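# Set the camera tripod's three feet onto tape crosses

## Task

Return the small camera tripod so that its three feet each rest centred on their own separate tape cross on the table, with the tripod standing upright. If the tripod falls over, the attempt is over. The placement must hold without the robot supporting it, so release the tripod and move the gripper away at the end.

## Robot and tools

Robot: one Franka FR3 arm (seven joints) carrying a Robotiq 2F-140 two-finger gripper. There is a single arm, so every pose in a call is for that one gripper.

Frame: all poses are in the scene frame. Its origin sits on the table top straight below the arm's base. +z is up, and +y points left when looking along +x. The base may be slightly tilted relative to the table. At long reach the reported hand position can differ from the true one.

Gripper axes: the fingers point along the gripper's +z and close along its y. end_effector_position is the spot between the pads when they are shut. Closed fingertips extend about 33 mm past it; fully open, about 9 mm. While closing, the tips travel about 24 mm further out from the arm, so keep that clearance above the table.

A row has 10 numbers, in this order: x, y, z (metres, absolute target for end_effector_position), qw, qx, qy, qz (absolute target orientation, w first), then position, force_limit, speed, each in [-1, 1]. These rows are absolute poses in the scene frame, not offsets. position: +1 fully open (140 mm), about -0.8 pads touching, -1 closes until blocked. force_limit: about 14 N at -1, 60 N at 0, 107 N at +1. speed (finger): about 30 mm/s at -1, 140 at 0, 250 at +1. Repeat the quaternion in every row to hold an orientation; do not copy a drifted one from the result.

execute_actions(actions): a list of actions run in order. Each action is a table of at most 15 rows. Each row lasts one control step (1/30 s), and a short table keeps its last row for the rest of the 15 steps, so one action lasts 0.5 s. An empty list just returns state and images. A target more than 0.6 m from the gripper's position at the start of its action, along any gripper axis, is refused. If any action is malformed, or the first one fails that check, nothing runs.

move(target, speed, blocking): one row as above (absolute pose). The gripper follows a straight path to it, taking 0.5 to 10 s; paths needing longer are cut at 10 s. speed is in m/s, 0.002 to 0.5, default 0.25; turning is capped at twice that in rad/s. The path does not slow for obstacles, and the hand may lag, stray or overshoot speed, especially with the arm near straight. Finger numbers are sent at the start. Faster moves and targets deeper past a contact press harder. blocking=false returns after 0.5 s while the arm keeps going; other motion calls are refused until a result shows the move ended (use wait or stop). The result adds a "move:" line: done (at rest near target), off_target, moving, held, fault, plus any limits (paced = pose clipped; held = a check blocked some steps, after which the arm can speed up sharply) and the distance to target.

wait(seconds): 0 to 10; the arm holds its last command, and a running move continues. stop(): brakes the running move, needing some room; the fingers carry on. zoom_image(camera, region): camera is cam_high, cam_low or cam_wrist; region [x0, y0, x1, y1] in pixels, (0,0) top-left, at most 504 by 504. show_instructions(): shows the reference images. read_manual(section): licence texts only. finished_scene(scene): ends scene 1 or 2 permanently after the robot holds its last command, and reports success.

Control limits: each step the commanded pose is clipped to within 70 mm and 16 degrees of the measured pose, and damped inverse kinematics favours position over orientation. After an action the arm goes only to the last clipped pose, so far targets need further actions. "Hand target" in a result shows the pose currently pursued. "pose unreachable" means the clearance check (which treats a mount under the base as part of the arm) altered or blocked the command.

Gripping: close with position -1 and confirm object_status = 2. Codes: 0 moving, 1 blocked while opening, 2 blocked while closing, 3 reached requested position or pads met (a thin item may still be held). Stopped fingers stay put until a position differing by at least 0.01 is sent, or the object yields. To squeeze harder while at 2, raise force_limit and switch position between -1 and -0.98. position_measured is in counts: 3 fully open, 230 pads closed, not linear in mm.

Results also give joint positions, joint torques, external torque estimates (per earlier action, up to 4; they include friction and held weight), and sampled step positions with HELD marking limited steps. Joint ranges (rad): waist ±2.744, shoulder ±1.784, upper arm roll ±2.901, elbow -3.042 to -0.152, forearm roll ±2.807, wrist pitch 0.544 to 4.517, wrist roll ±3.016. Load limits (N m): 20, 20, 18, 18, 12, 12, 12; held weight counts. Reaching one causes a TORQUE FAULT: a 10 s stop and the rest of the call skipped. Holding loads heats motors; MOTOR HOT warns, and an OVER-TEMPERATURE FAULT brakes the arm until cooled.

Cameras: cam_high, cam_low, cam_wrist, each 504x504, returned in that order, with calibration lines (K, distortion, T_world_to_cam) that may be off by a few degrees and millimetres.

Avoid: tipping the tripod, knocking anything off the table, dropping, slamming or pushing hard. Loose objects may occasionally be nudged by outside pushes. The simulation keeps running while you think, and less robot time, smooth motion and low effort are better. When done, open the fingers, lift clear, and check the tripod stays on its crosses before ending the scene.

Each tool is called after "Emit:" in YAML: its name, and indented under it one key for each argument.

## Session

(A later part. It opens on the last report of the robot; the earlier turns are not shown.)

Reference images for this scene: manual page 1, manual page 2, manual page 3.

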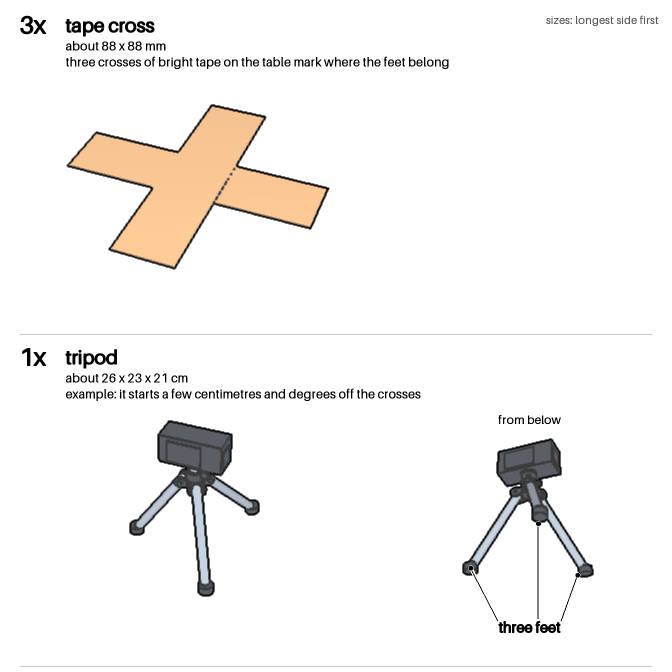

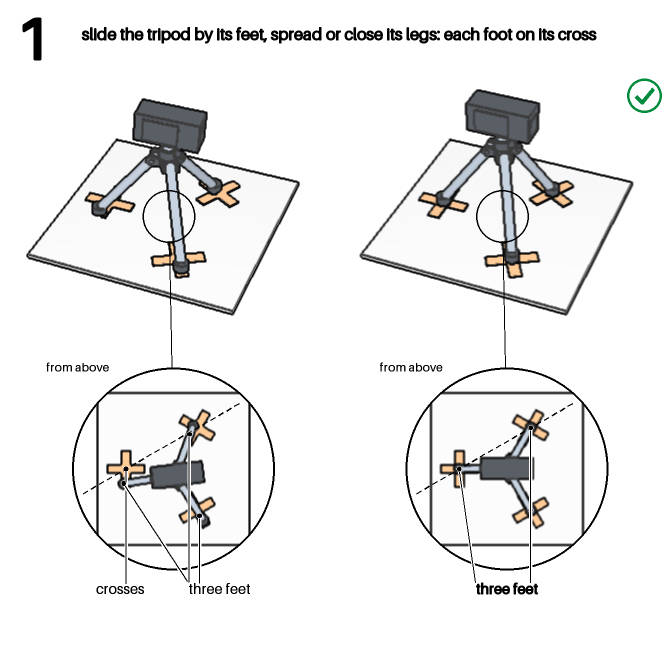

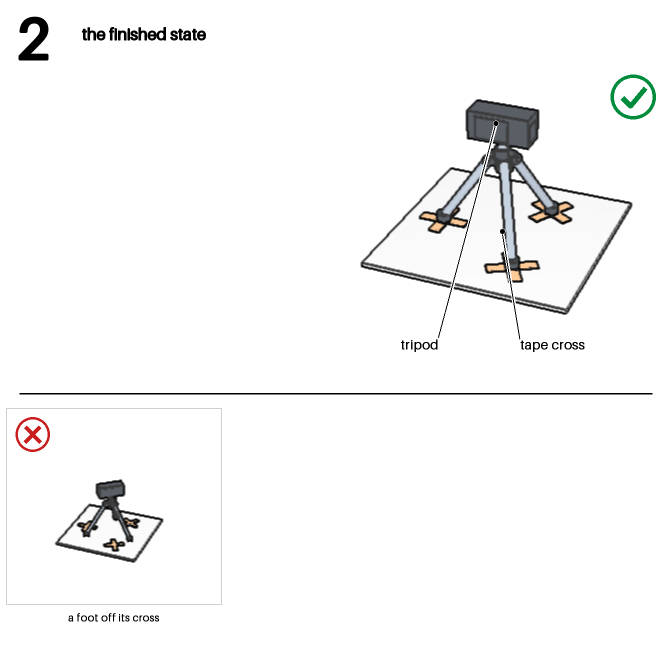

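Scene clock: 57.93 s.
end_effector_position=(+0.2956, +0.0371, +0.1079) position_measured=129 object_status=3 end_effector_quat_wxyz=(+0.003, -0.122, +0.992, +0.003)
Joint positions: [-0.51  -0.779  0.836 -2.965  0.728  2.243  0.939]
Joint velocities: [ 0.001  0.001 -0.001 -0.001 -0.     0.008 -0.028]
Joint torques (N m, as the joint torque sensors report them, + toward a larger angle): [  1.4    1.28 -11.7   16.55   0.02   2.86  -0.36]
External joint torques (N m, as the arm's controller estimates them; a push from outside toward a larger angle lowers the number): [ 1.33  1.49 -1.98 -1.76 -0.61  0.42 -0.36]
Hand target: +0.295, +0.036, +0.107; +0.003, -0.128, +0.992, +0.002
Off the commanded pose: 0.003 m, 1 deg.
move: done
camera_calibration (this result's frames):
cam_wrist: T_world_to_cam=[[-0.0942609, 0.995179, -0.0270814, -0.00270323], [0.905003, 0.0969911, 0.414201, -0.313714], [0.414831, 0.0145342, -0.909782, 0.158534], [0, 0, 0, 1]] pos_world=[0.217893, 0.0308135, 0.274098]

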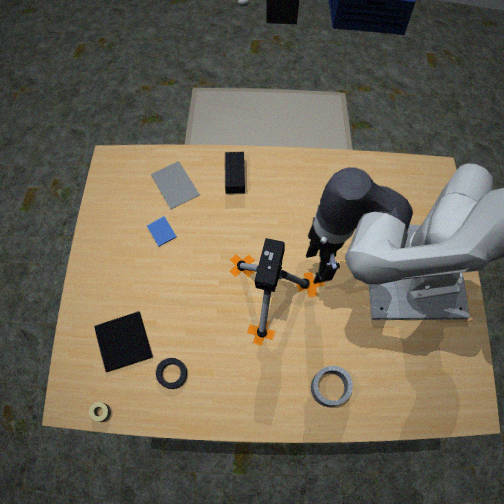

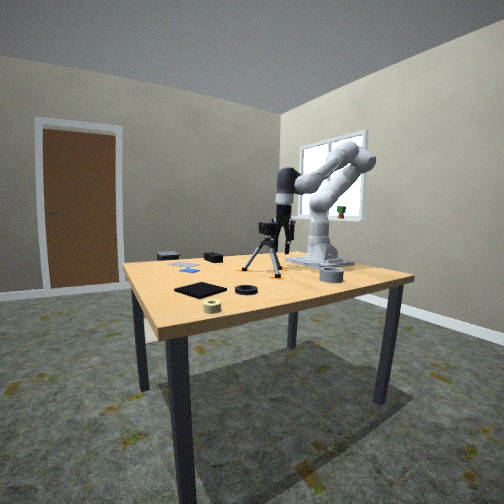

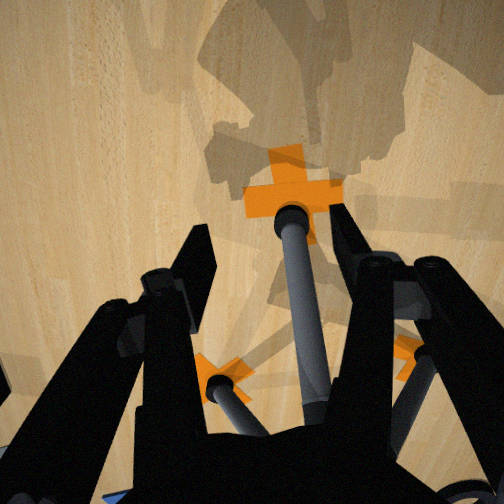

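Emit:
move:
  target: [0.312,0.053,0.042,0,0.13,-0.991,0,0,-0.8,-0.5]
  speed: 0.05

Emit:
zoom_image:
  camera: "cam_low"
  region: [230, 205, 314, 289]

Emit:
zoom_image:
  camera: "cam_high"
  region: [210, 220, 350, 360]

Scene clock: 63.57 s.
end_effector_position=(+0.3100, +0.0516, +0.0413) position_measured=129 object_status=3 end_effector_quat_wxyz=(-0.003, -0.131, +0.991, -0.001)
Joint positions: [-0.678 -0.458  1.108 -2.937  0.792  2.564  0.945]
Joint velocities: [-0.003  0.004  0.005  0.     0.001  0.015  0.003]
Joint torques (N m, as the joint torque sensors report them, + toward a larger angle): [-0.48 -1.13 -7.24 16.03  1.13  2.88  0.09]
External joint torques (N m, as the arm's controller estimates them; a push from outside toward a larger angle lowers the number): [-0.62  1.46  0.34  0.92  0.7   0.46  0.09]
Hand target: +0.312, +0.052, +0.042; -0.000, -0.128, +0.992, -0.001
Off the commanded pose: 0.003 m, 0 deg.
move: done
camera_calibration (this result's frames):
cam_wrist: T_world_to_cam=[[-0.111269, 0.993176, -0.0349343, -0.011878], [0.907672, 0.115878, 0.403365, -0.301867], [0.404661, 0.0131733, -0.914372, 0.0951479], [0, 0, 0, 1]] pos_world=[0.234172, 0.0455234, 0.208349]

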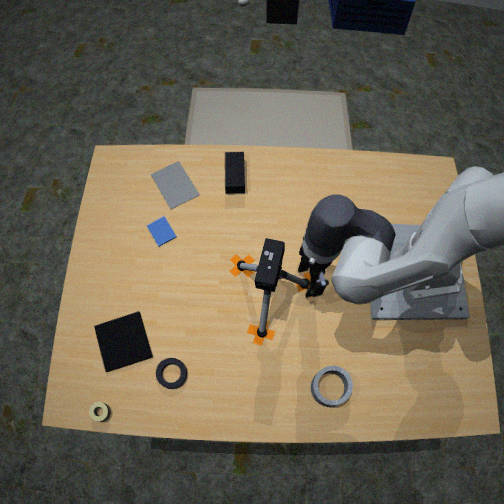

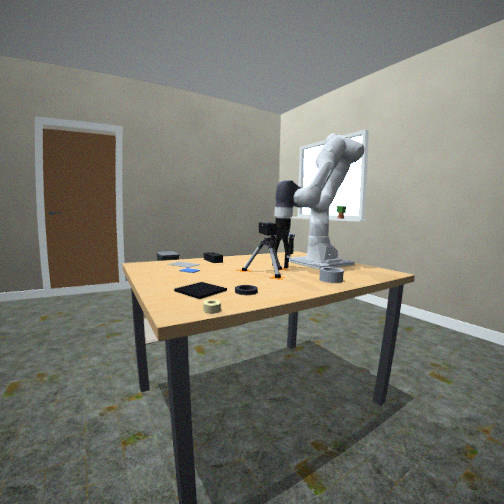

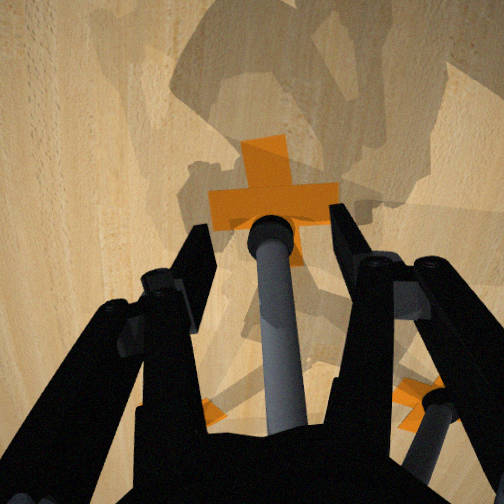

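Region (230, 205, 314, 289) of cam_low's 504x504 image, scaled by 6.000, with more detail than that image has.

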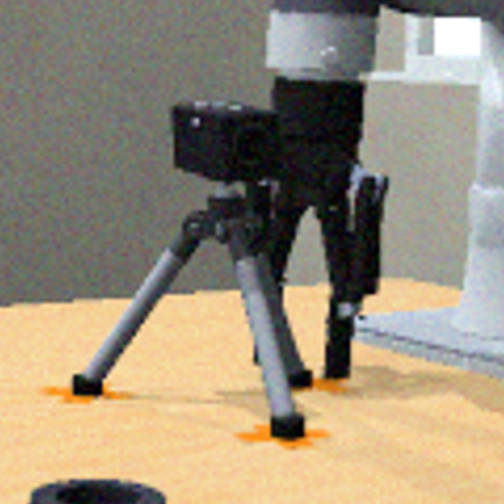

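Region (210, 220, 350, 360) of cam_high's 504x504 image, scaled by 3.600, with more detail than that image has.

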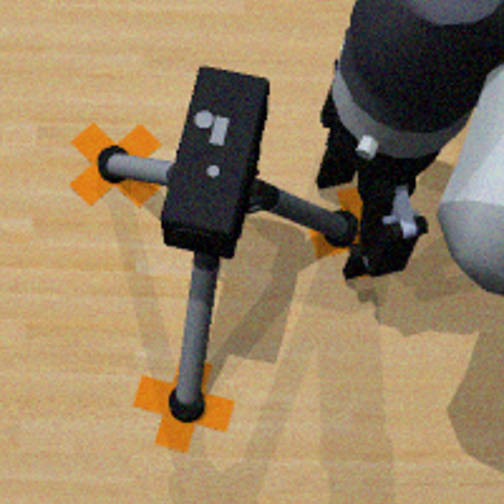

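Emit:
move:
  target: [0.314,0.052,0.039,0,0.13,-0.991,0,0,-0.9,-0.5]
  speed: 0.02

Emit:
move:
  target: [0.314,0.052,0.039,0,0.13,-0.991,0,-1,-0.9,-0.7]
  speed: 0.02

Emit:
move:
  target: [0.312,0.052,0.046,0,0.13,-0.991,0,-1,-0.9,-0.7]
  speed: 0.015

Emit:
move:
  target: [0.297,0.052,0.045,0,0.13,-0.991,0,-1,-0.9,-0.7]
  speed: 0.015

Emit:
zoom_image:
  camera: "cam_high"
  region: [210, 220, 350, 360]

Scene clock: 68.50 s.
end_effector_position=(+0.3121, +0.0516, +0.0386) position_measured=129 object_status=3 end_effector_quat_wxyz=(-0.002, -0.128, +0.992, +0.001)
Joint positions: [-0.696 -0.437  1.12  -2.933  0.792  2.582  0.945]
Joint velocities: [-0.006  0.005  0.006  0.001 -0.     0.011 -0.   ]
Joint torques (N m, as the joint torque sensors report them, + toward a larger angle): [-0.55 -1.96 -7.42 16.53 -0.2   2.84 -0.21]
External joint torques (N m, as the arm's controller estimates them; a push from outside toward a larger angle lowers the number): [-0.64  0.8  -0.05  1.54 -0.62  0.42 -0.21]
Hand target: +0.314, +0.052, +0.039; +0.000, -0.130, +0.992, -0.000
Off the commanded pose: 0.002 m, 0 deg.
move: done
camera_calibration (this result's frames):
cam_wrist: T_world_to_cam=[[-0.105775, 0.993902, -0.0311384, -0.0136709], [0.907557, 0.109289, 0.405458, -0.302401], [0.406389, 0.0146276, -0.913583, 0.0911915], [0, 0, 0, 1]] pos_world=[0.235941, 0.0453027, 0.205496]

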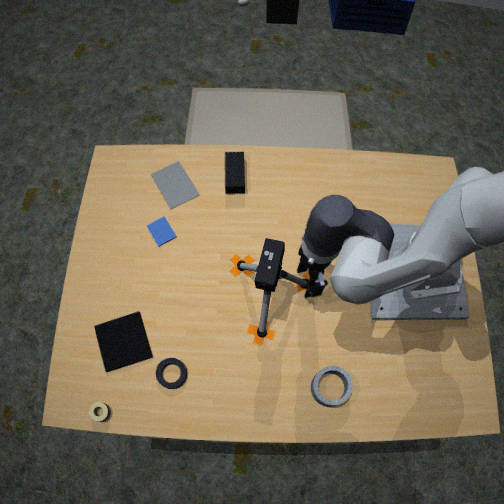

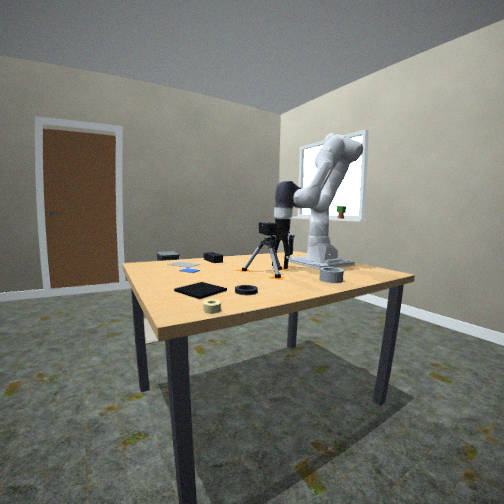

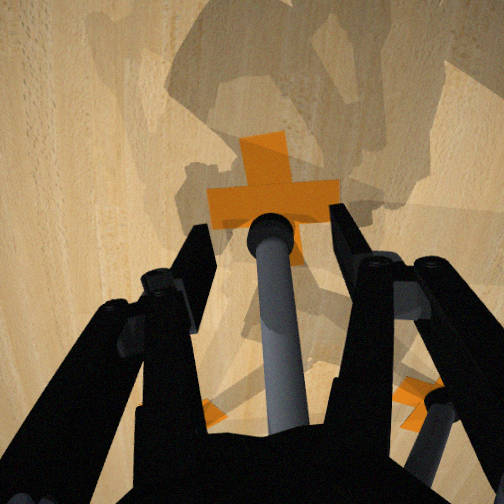

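Scene clock: 69.37 s.
end_effector_position=(+0.3125, +0.0514, +0.0387) position_measured=194 object_status=2 end_effector_quat_wxyz=(-0.001, -0.128, +0.992, +0.000)
Joint positions: [-0.696 -0.437  1.12  -2.933  0.791  2.584  0.945]
Joint velocities: [-0.002 -0.001 -0.001 -0.001 -0.001  0.    -0.   ]
Joint torques (N m, as the joint torque sensors report them, + toward a larger angle): [-0.38 -1.16 -7.16 16.15 -0.13  2.93 -0.2 ]
External joint torques (N m, as the arm's controller estimates them; a push from outside toward a larger angle lowers the number): [-0.43  1.6   0.23  1.2  -0.56  0.5  -0.21]
Hand target: +0.314, +0.052, +0.039; -0.000, -0.130, +0.992, -0.000
Off the commanded pose: 0.002 m, 0 deg.
move: done
camera_calibration (this result's frames):
cam_wrist: T_world_to_cam=[[-0.106044, 0.993849, -0.0319173, -0.0133141], [0.907019, 0.109835, 0.406513, -0.302744], [0.407518, 0.0141587, -0.913088, 0.0907426], [0, 0, 0, 1]] pos_world=[0.236204, 0.0451992, 0.2055]

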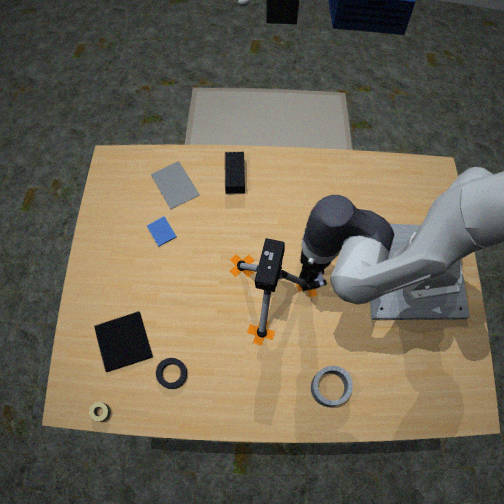

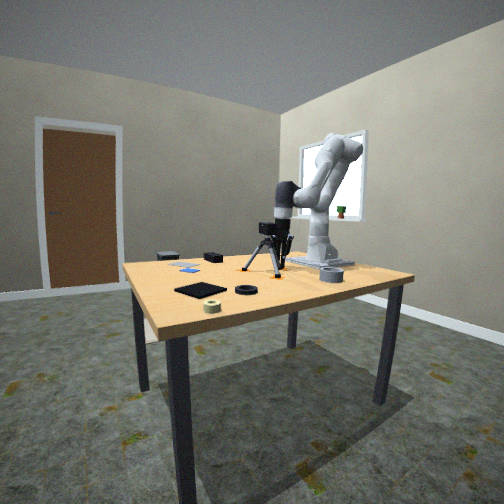

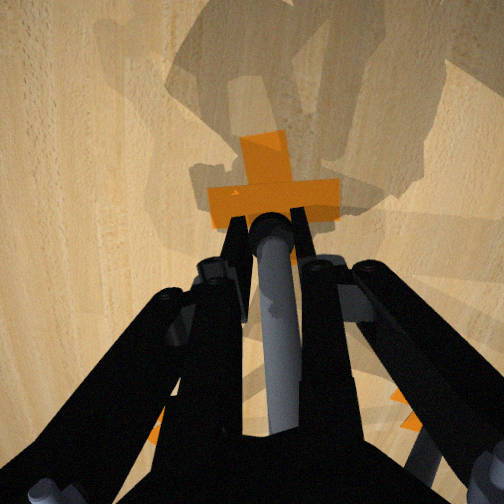

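Scene clock: 70.07 s.
end_effector_position=(+0.3130, +0.0519, +0.0459) position_measured=194 object_status=2 end_effector_quat_wxyz=(+0.001, -0.129, +0.992, -0.001)
Joint positions: [-0.665 -0.472  1.089 -2.934  0.791  2.551  0.945]
Joint velocities: [ 0.007 -0.003 -0.013 -0.001 -0.001 -0.009  0.001]
Joint torques (N m, as the joint torque sensors report them, + toward a larger angle): [ 2.12 -3.25 -9.68 14.26  0.75  2.19 -0.25]
External joint torques (N m, as the arm's controller estimates them; a push from outside toward a larger angle lowers the number): [ 2.06 -0.73 -1.92 -1.02  0.32 -0.22 -0.25]
Hand target: +0.312, +0.052, +0.046; -0.000, -0.130, +0.991, +0.000
Off the commanded pose: 0.001 m, 0 deg.
move: done
camera_calibration (this result's frames):
cam_wrist: T_world_to_cam=[[-0.108392, 0.993541, -0.0335662, -0.012659], [0.905126, 0.112597, 0.409963, -0.305917], [0.411095, 0.0140552, -0.911484, 0.0959742], [0, 0, 0, 1]] pos_world=[0.236067, 0.0456735, 0.212469]

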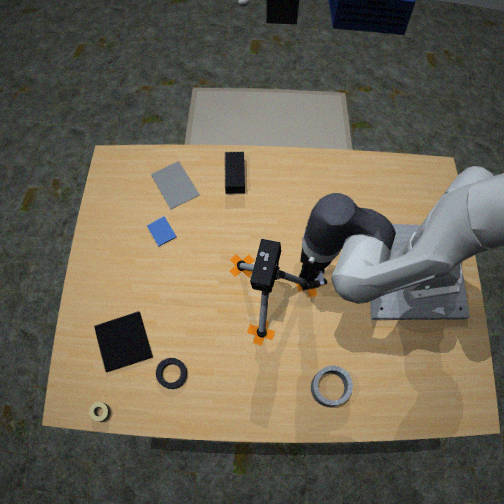

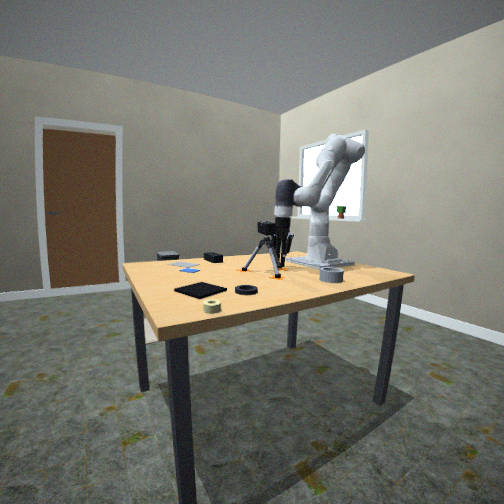

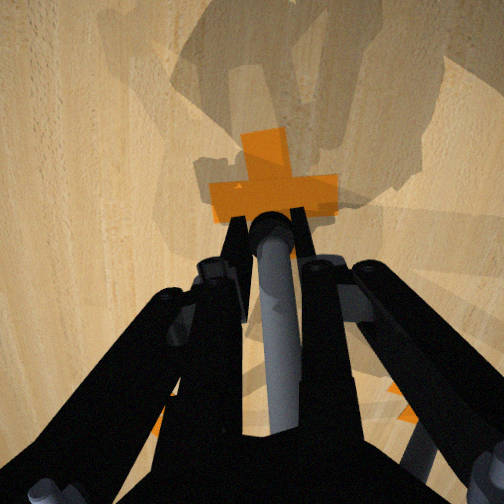

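Scene clock: 71.37 s.
end_effector_position=(+0.2978, +0.0519, +0.0449) position_measured=194 object_status=2 end_effector_quat_wxyz=(+0.000, -0.128, +0.992, -0.001)
Joint positions: [-0.59  -0.506  1.047 -2.976  0.819  2.541  0.945]
Joint velocities: [ 0.012  0.    -0.015 -0.004 -0.    -0.001  0.001]
Joint torques (N m, as the joint torque sensors report them, + toward a larger angle): [ 1.91 -3.49 -9.66 13.83  1.02  2.13 -0.29]
External joint torques (N m, as the arm's controller estimates them; a push from outside toward a larger angle lowers the number): [ 1.91 -0.95 -1.92 -1.3   0.58 -0.32 -0.29]
Hand target: +0.297, +0.052, +0.045; -0.000, -0.130, +0.991, +0.000
Off the commanded pose: 0.001 m, 0 deg.
move: done
camera_calibration (this result's frames):
cam_wrist: T_world_to_cam=[[-0.106714, 0.993706, -0.0340817, -0.0148262], [0.905812, 0.111296, 0.4088, -0.291743], [0.41002, 0.0127529, -0.911987, 0.101703], [0, 0, 0, 1]] pos_world=[0.220982, 0.0459055, 0.211511]

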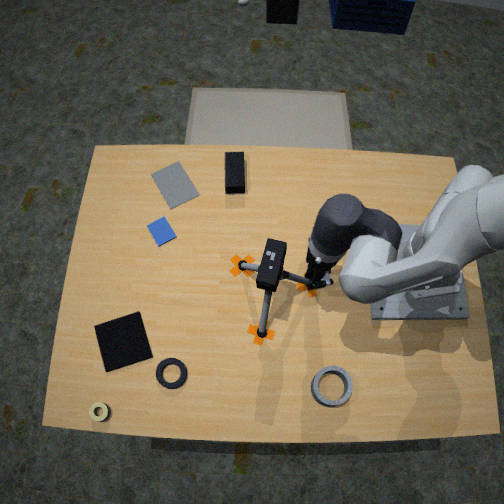

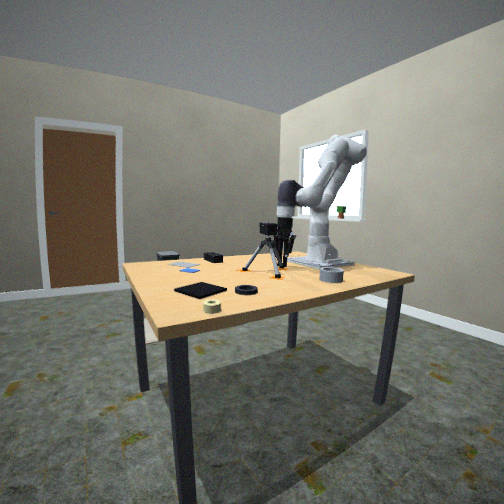

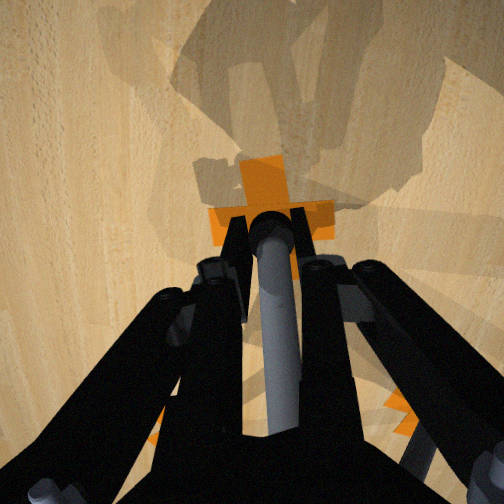

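Region (210, 220, 350, 360) of cam_high's 504x504 image, scaled by 3.600, with more detail than that image has.

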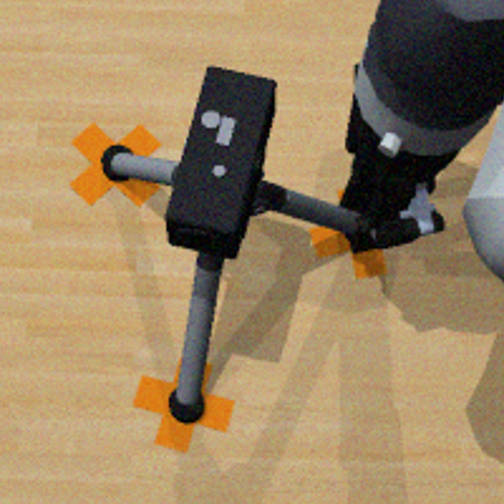

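Emit:
move:
  target: [0.298,0.052,0.039,0,0.13,-0.991,0,-1,-0.9,-0.7]
  speed: 0.012

Emit:
move:
  target: [0.298,0.052,0.040,0,0.13,-0.991,0,0,-0.9,-0.5]
  speed: 0.02

Emit:
move:
  target: [0.285,0.05,0.13,0,0.13,-0.991,0,0,-0.9,-0.5]
  speed: 0.1

Emit:
move:
  target: [0.285,-0.08,0.2,0,0.13,-0.991,0,0,-0.9,-0.5]
  speed: 0.15

Emit:
zoom_image:
  camera: "cam_high"
  region: [225, 245, 333, 353]

Emit:
zoom_image:
  camera: "cam_high"
  region: [240, 310, 282, 352]

Scene clock: 76.37 s.
end_effector_position=(+0.2964, +0.0522, +0.0388) position_measured=194 object_status=2 end_effector_quat_wxyz=(-0.002, -0.127, +0.992, +0.001)
Joint positions: [-0.605 -0.473  1.062 -2.977  0.819  2.568  0.945]
Joint velocities: [-0.002  0.007  0.004 -0.001  0.     0.013 -0.003]
Joint torques (N m, as the joint torque sensors report them, + toward a larger angle): [ 0.03 -1.22 -6.35 14.92  0.2   3.1  -0.26]
External joint torques (N m, as the arm's controller estimates them; a push from outside toward a larger angle lowers the number): [-0.07  1.84  0.96  0.02 -0.22  0.66 -0.26]
Hand target: +0.298, +0.052, +0.039; -0.000, -0.130, +0.992, -0.000
Off the commanded pose: 0.002 m, 0 deg.
move: done
camera_calibration (this result's frames):
cam_wrist: T_world_to_cam=[[-0.104863, 0.994035, -0.0299733, -0.0162472], [0.908103, 0.107997, 0.40458, -0.288415], [0.405404, 0.0152067, -0.914011, 0.0980802], [0, 0, 0, 1]] pos_world=[0.220445, 0.0458068, 0.205847]

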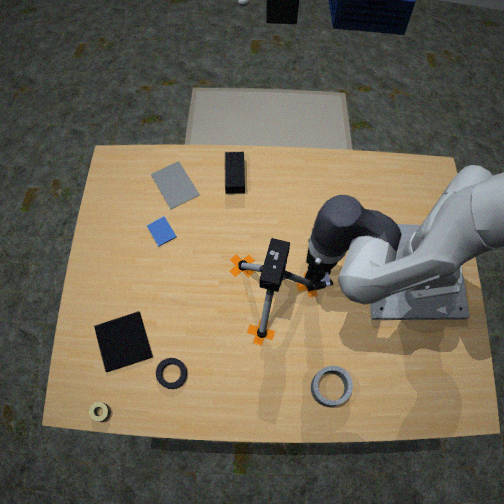

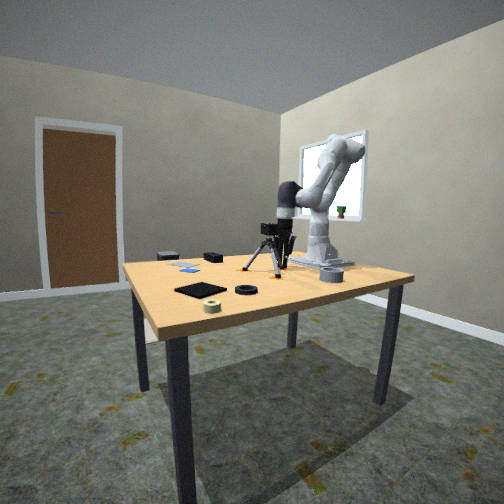

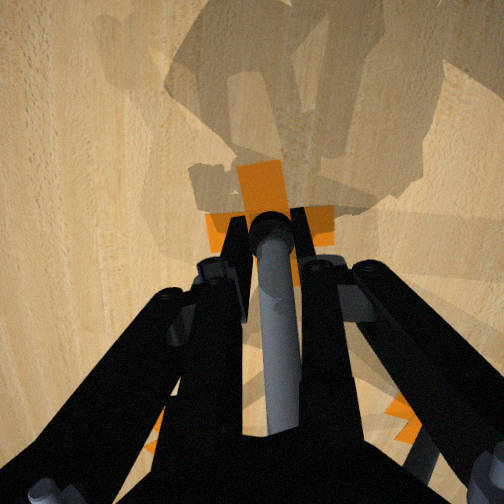

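Scene clock: 77.07 s.
end_effector_position=(+0.2968, +0.0519, +0.0392) position_measured=129 object_status=0 end_effector_quat_wxyz=(-0.001, -0.127, +0.992, +0.001)
Joint positions: [-0.605 -0.475  1.062 -2.977  0.819  2.568  0.945]
Joint velocities: [-0.    -0.001 -0.    -0.     0.    -0.001 -0.002]
Joint torques (N m, as the joint torque sensors report them, + toward a larger angle): [ 1.52 -3.95 -8.96 15.09  0.27  2.67 -0.32]
External joint torques (N m, as the arm's controller estimates them; a push from outside toward a larger angle lowers the number): [ 1.43 -1.05 -1.63  0.15 -0.16  0.23 -0.32]
Hand target: +0.298, +0.052, +0.040; -0.000, -0.130, +0.992, -0.000
Off the commanded pose: 0.001 m, 0 deg.
move: done
camera_calibration (this result's frames):
cam_wrist: T_world_to_cam=[[-0.104891, 0.993994, -0.0311986, -0.0157926], [0.907519, 0.108501, 0.405756, -0.288821], [0.406704, 0.0142468, -0.913449, 0.0978745], [0, 0, 0, 1]] pos_world=[0.220648, 0.0456408, 0.206101]

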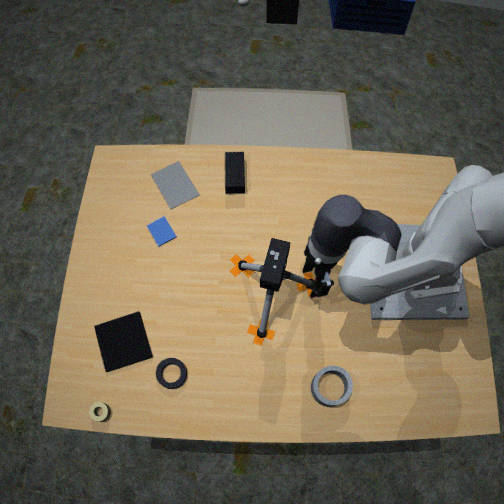

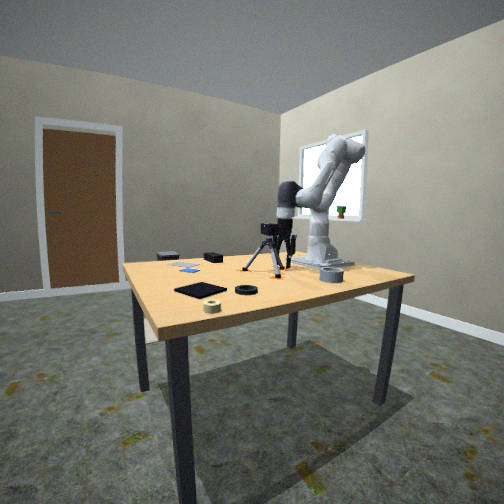

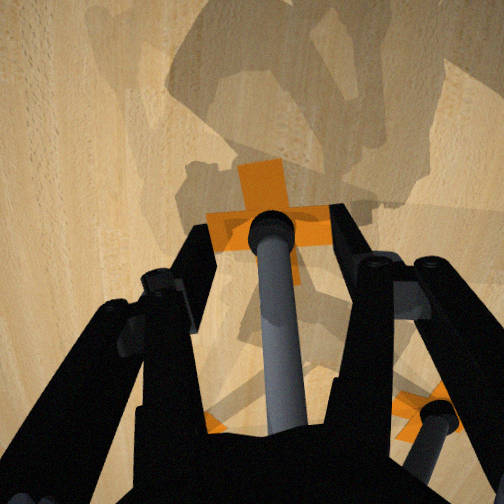

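Scene clock: 78.70 s.
end_effector_position=(+0.2852, +0.0500, +0.1302) position_measured=129 object_status=3 end_effector_quat_wxyz=(+0.001, -0.134, +0.991, +0.001)
Joint positions: [-0.437 -0.877  0.781 -2.96   0.688  2.132  0.975]
Joint velocities: [ 0.002 -0.004 -0.     0.     0.    -0.015  0.   ]
Joint torques (N m, as the joint torque sensors report them, + toward a larger angle): [  0.85   0.08 -11.25  19.33   0.43   2.2    0.06]
External joint torques (N m, as the arm's controller estimates them; a push from outside toward a larger angle lowers the number): [ 0.8  -1.06 -1.06  0.2  -0.26 -0.24  0.06]
Hand target: +0.285, +0.051, +0.131; +0.000, -0.133, +0.991, +0.001
Off the commanded pose: 0.000 m, 1 deg.
move: done
camera_calibration (this result's frames):
cam_wrist: T_world_to_cam=[[-0.118921, 0.992428, -0.0307382, -0.00830661], [0.904023, 0.121026, 0.409995, -0.315205], [0.41061, 0.0209689, -0.91157, 0.184049], [0, 0, 0, 1]] pos_world=[0.208392, 0.0425324, 0.29675]

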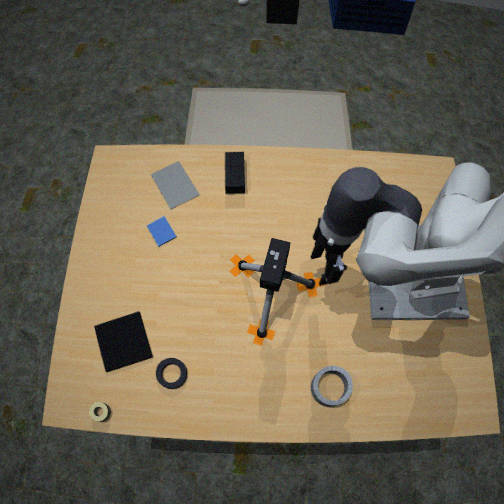

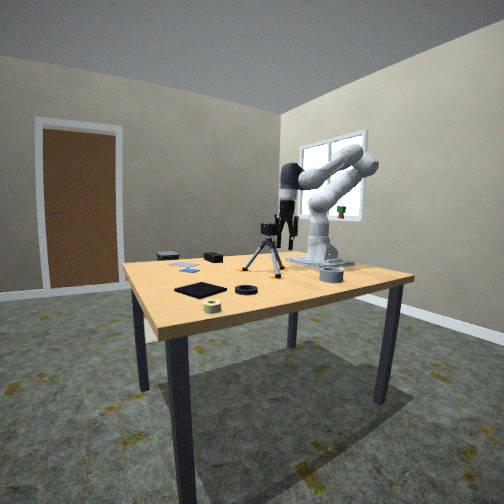

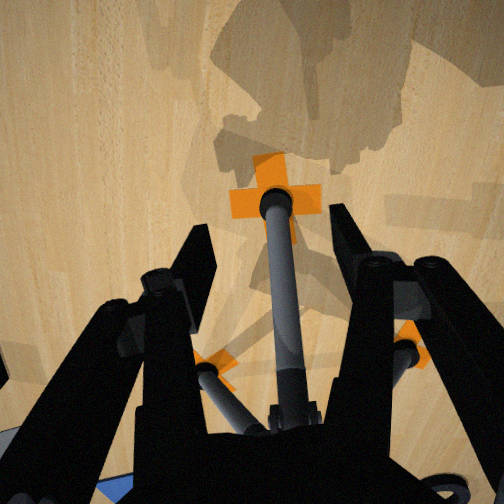

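Scene clock: 80.37 s.
end_effector_position=(+0.2851, -0.0821, +0.1986) position_measured=129 object_status=3 end_effector_quat_wxyz=(+0.004, -0.123, +0.992, +0.000)
Joint positions: [-0.656 -0.87   0.423 -2.865  0.356  2.025  0.751]
Joint velocities: [ 0.003  0.001 -0.003  0.    -0.007 -0.    -0.018]
Joint torques (N m, as the joint torque sensors report them, + toward a larger angle): [ 1.71 -0.5  -9.11 23.68  0.09  2.28 -0.28]
External joint torques (N m, as the arm's controller estimates them; a push from outside toward a larger angle lowers the number): [ 1.62  1.26 -2.36  0.7  -0.63 -0.2  -0.28]
Hand target: +0.285, -0.082, +0.199; +0.003, -0.129, +0.992, +0.000
Off the commanded pose: 0.003 m, 1 deg.
move: done
camera_calibration (this result's frames):
cam_wrist: T_world_to_cam=[[-0.0958695, 0.994887, -0.0317705, 0.11875], [0.903787, 0.100377, 0.416044, -0.329953], [0.417106, 0.0111722, -0.908789, 0.24598], [0, 0, 0, 1]] pos_world=[0.206992, -0.0877717, 0.364592]

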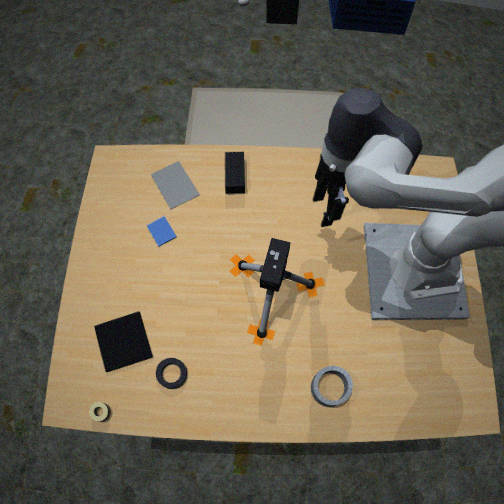

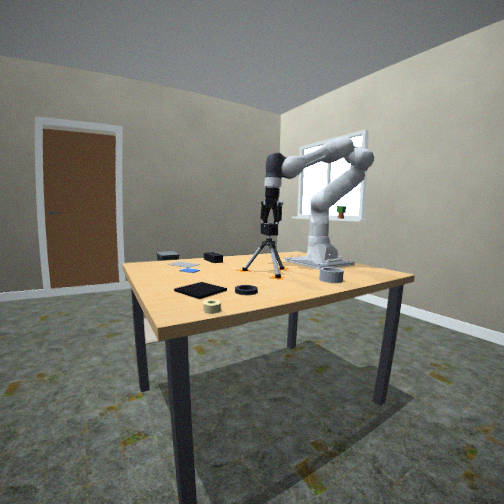

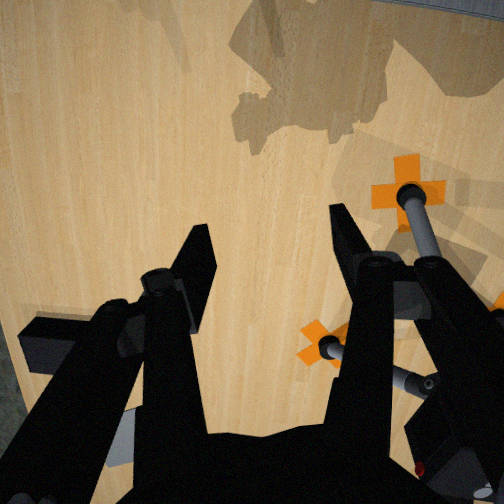

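Region (225, 245, 333, 353) of cam_high's 504x504 image, scaled by 4.667, with more detail than that image has.

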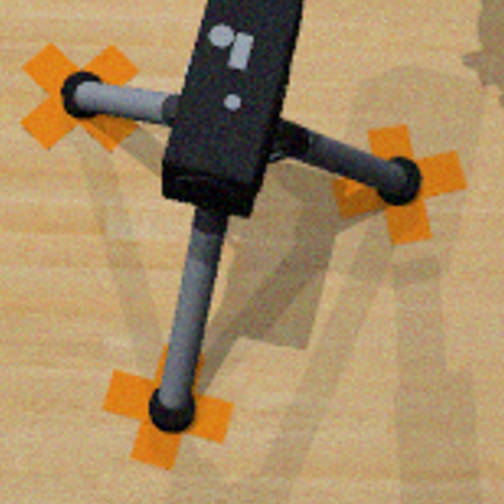

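Region (240, 310, 282, 352) of cam_high's 504x504 image, scaled by 12.000, with more detail than that image has.

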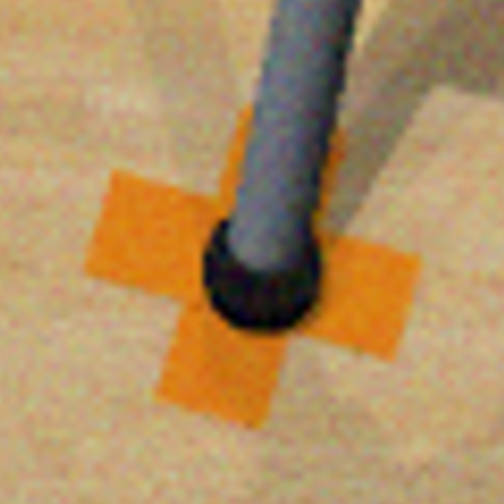

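Emit:
finished_scene:
  scene: 2

The scene is finished: the task was done.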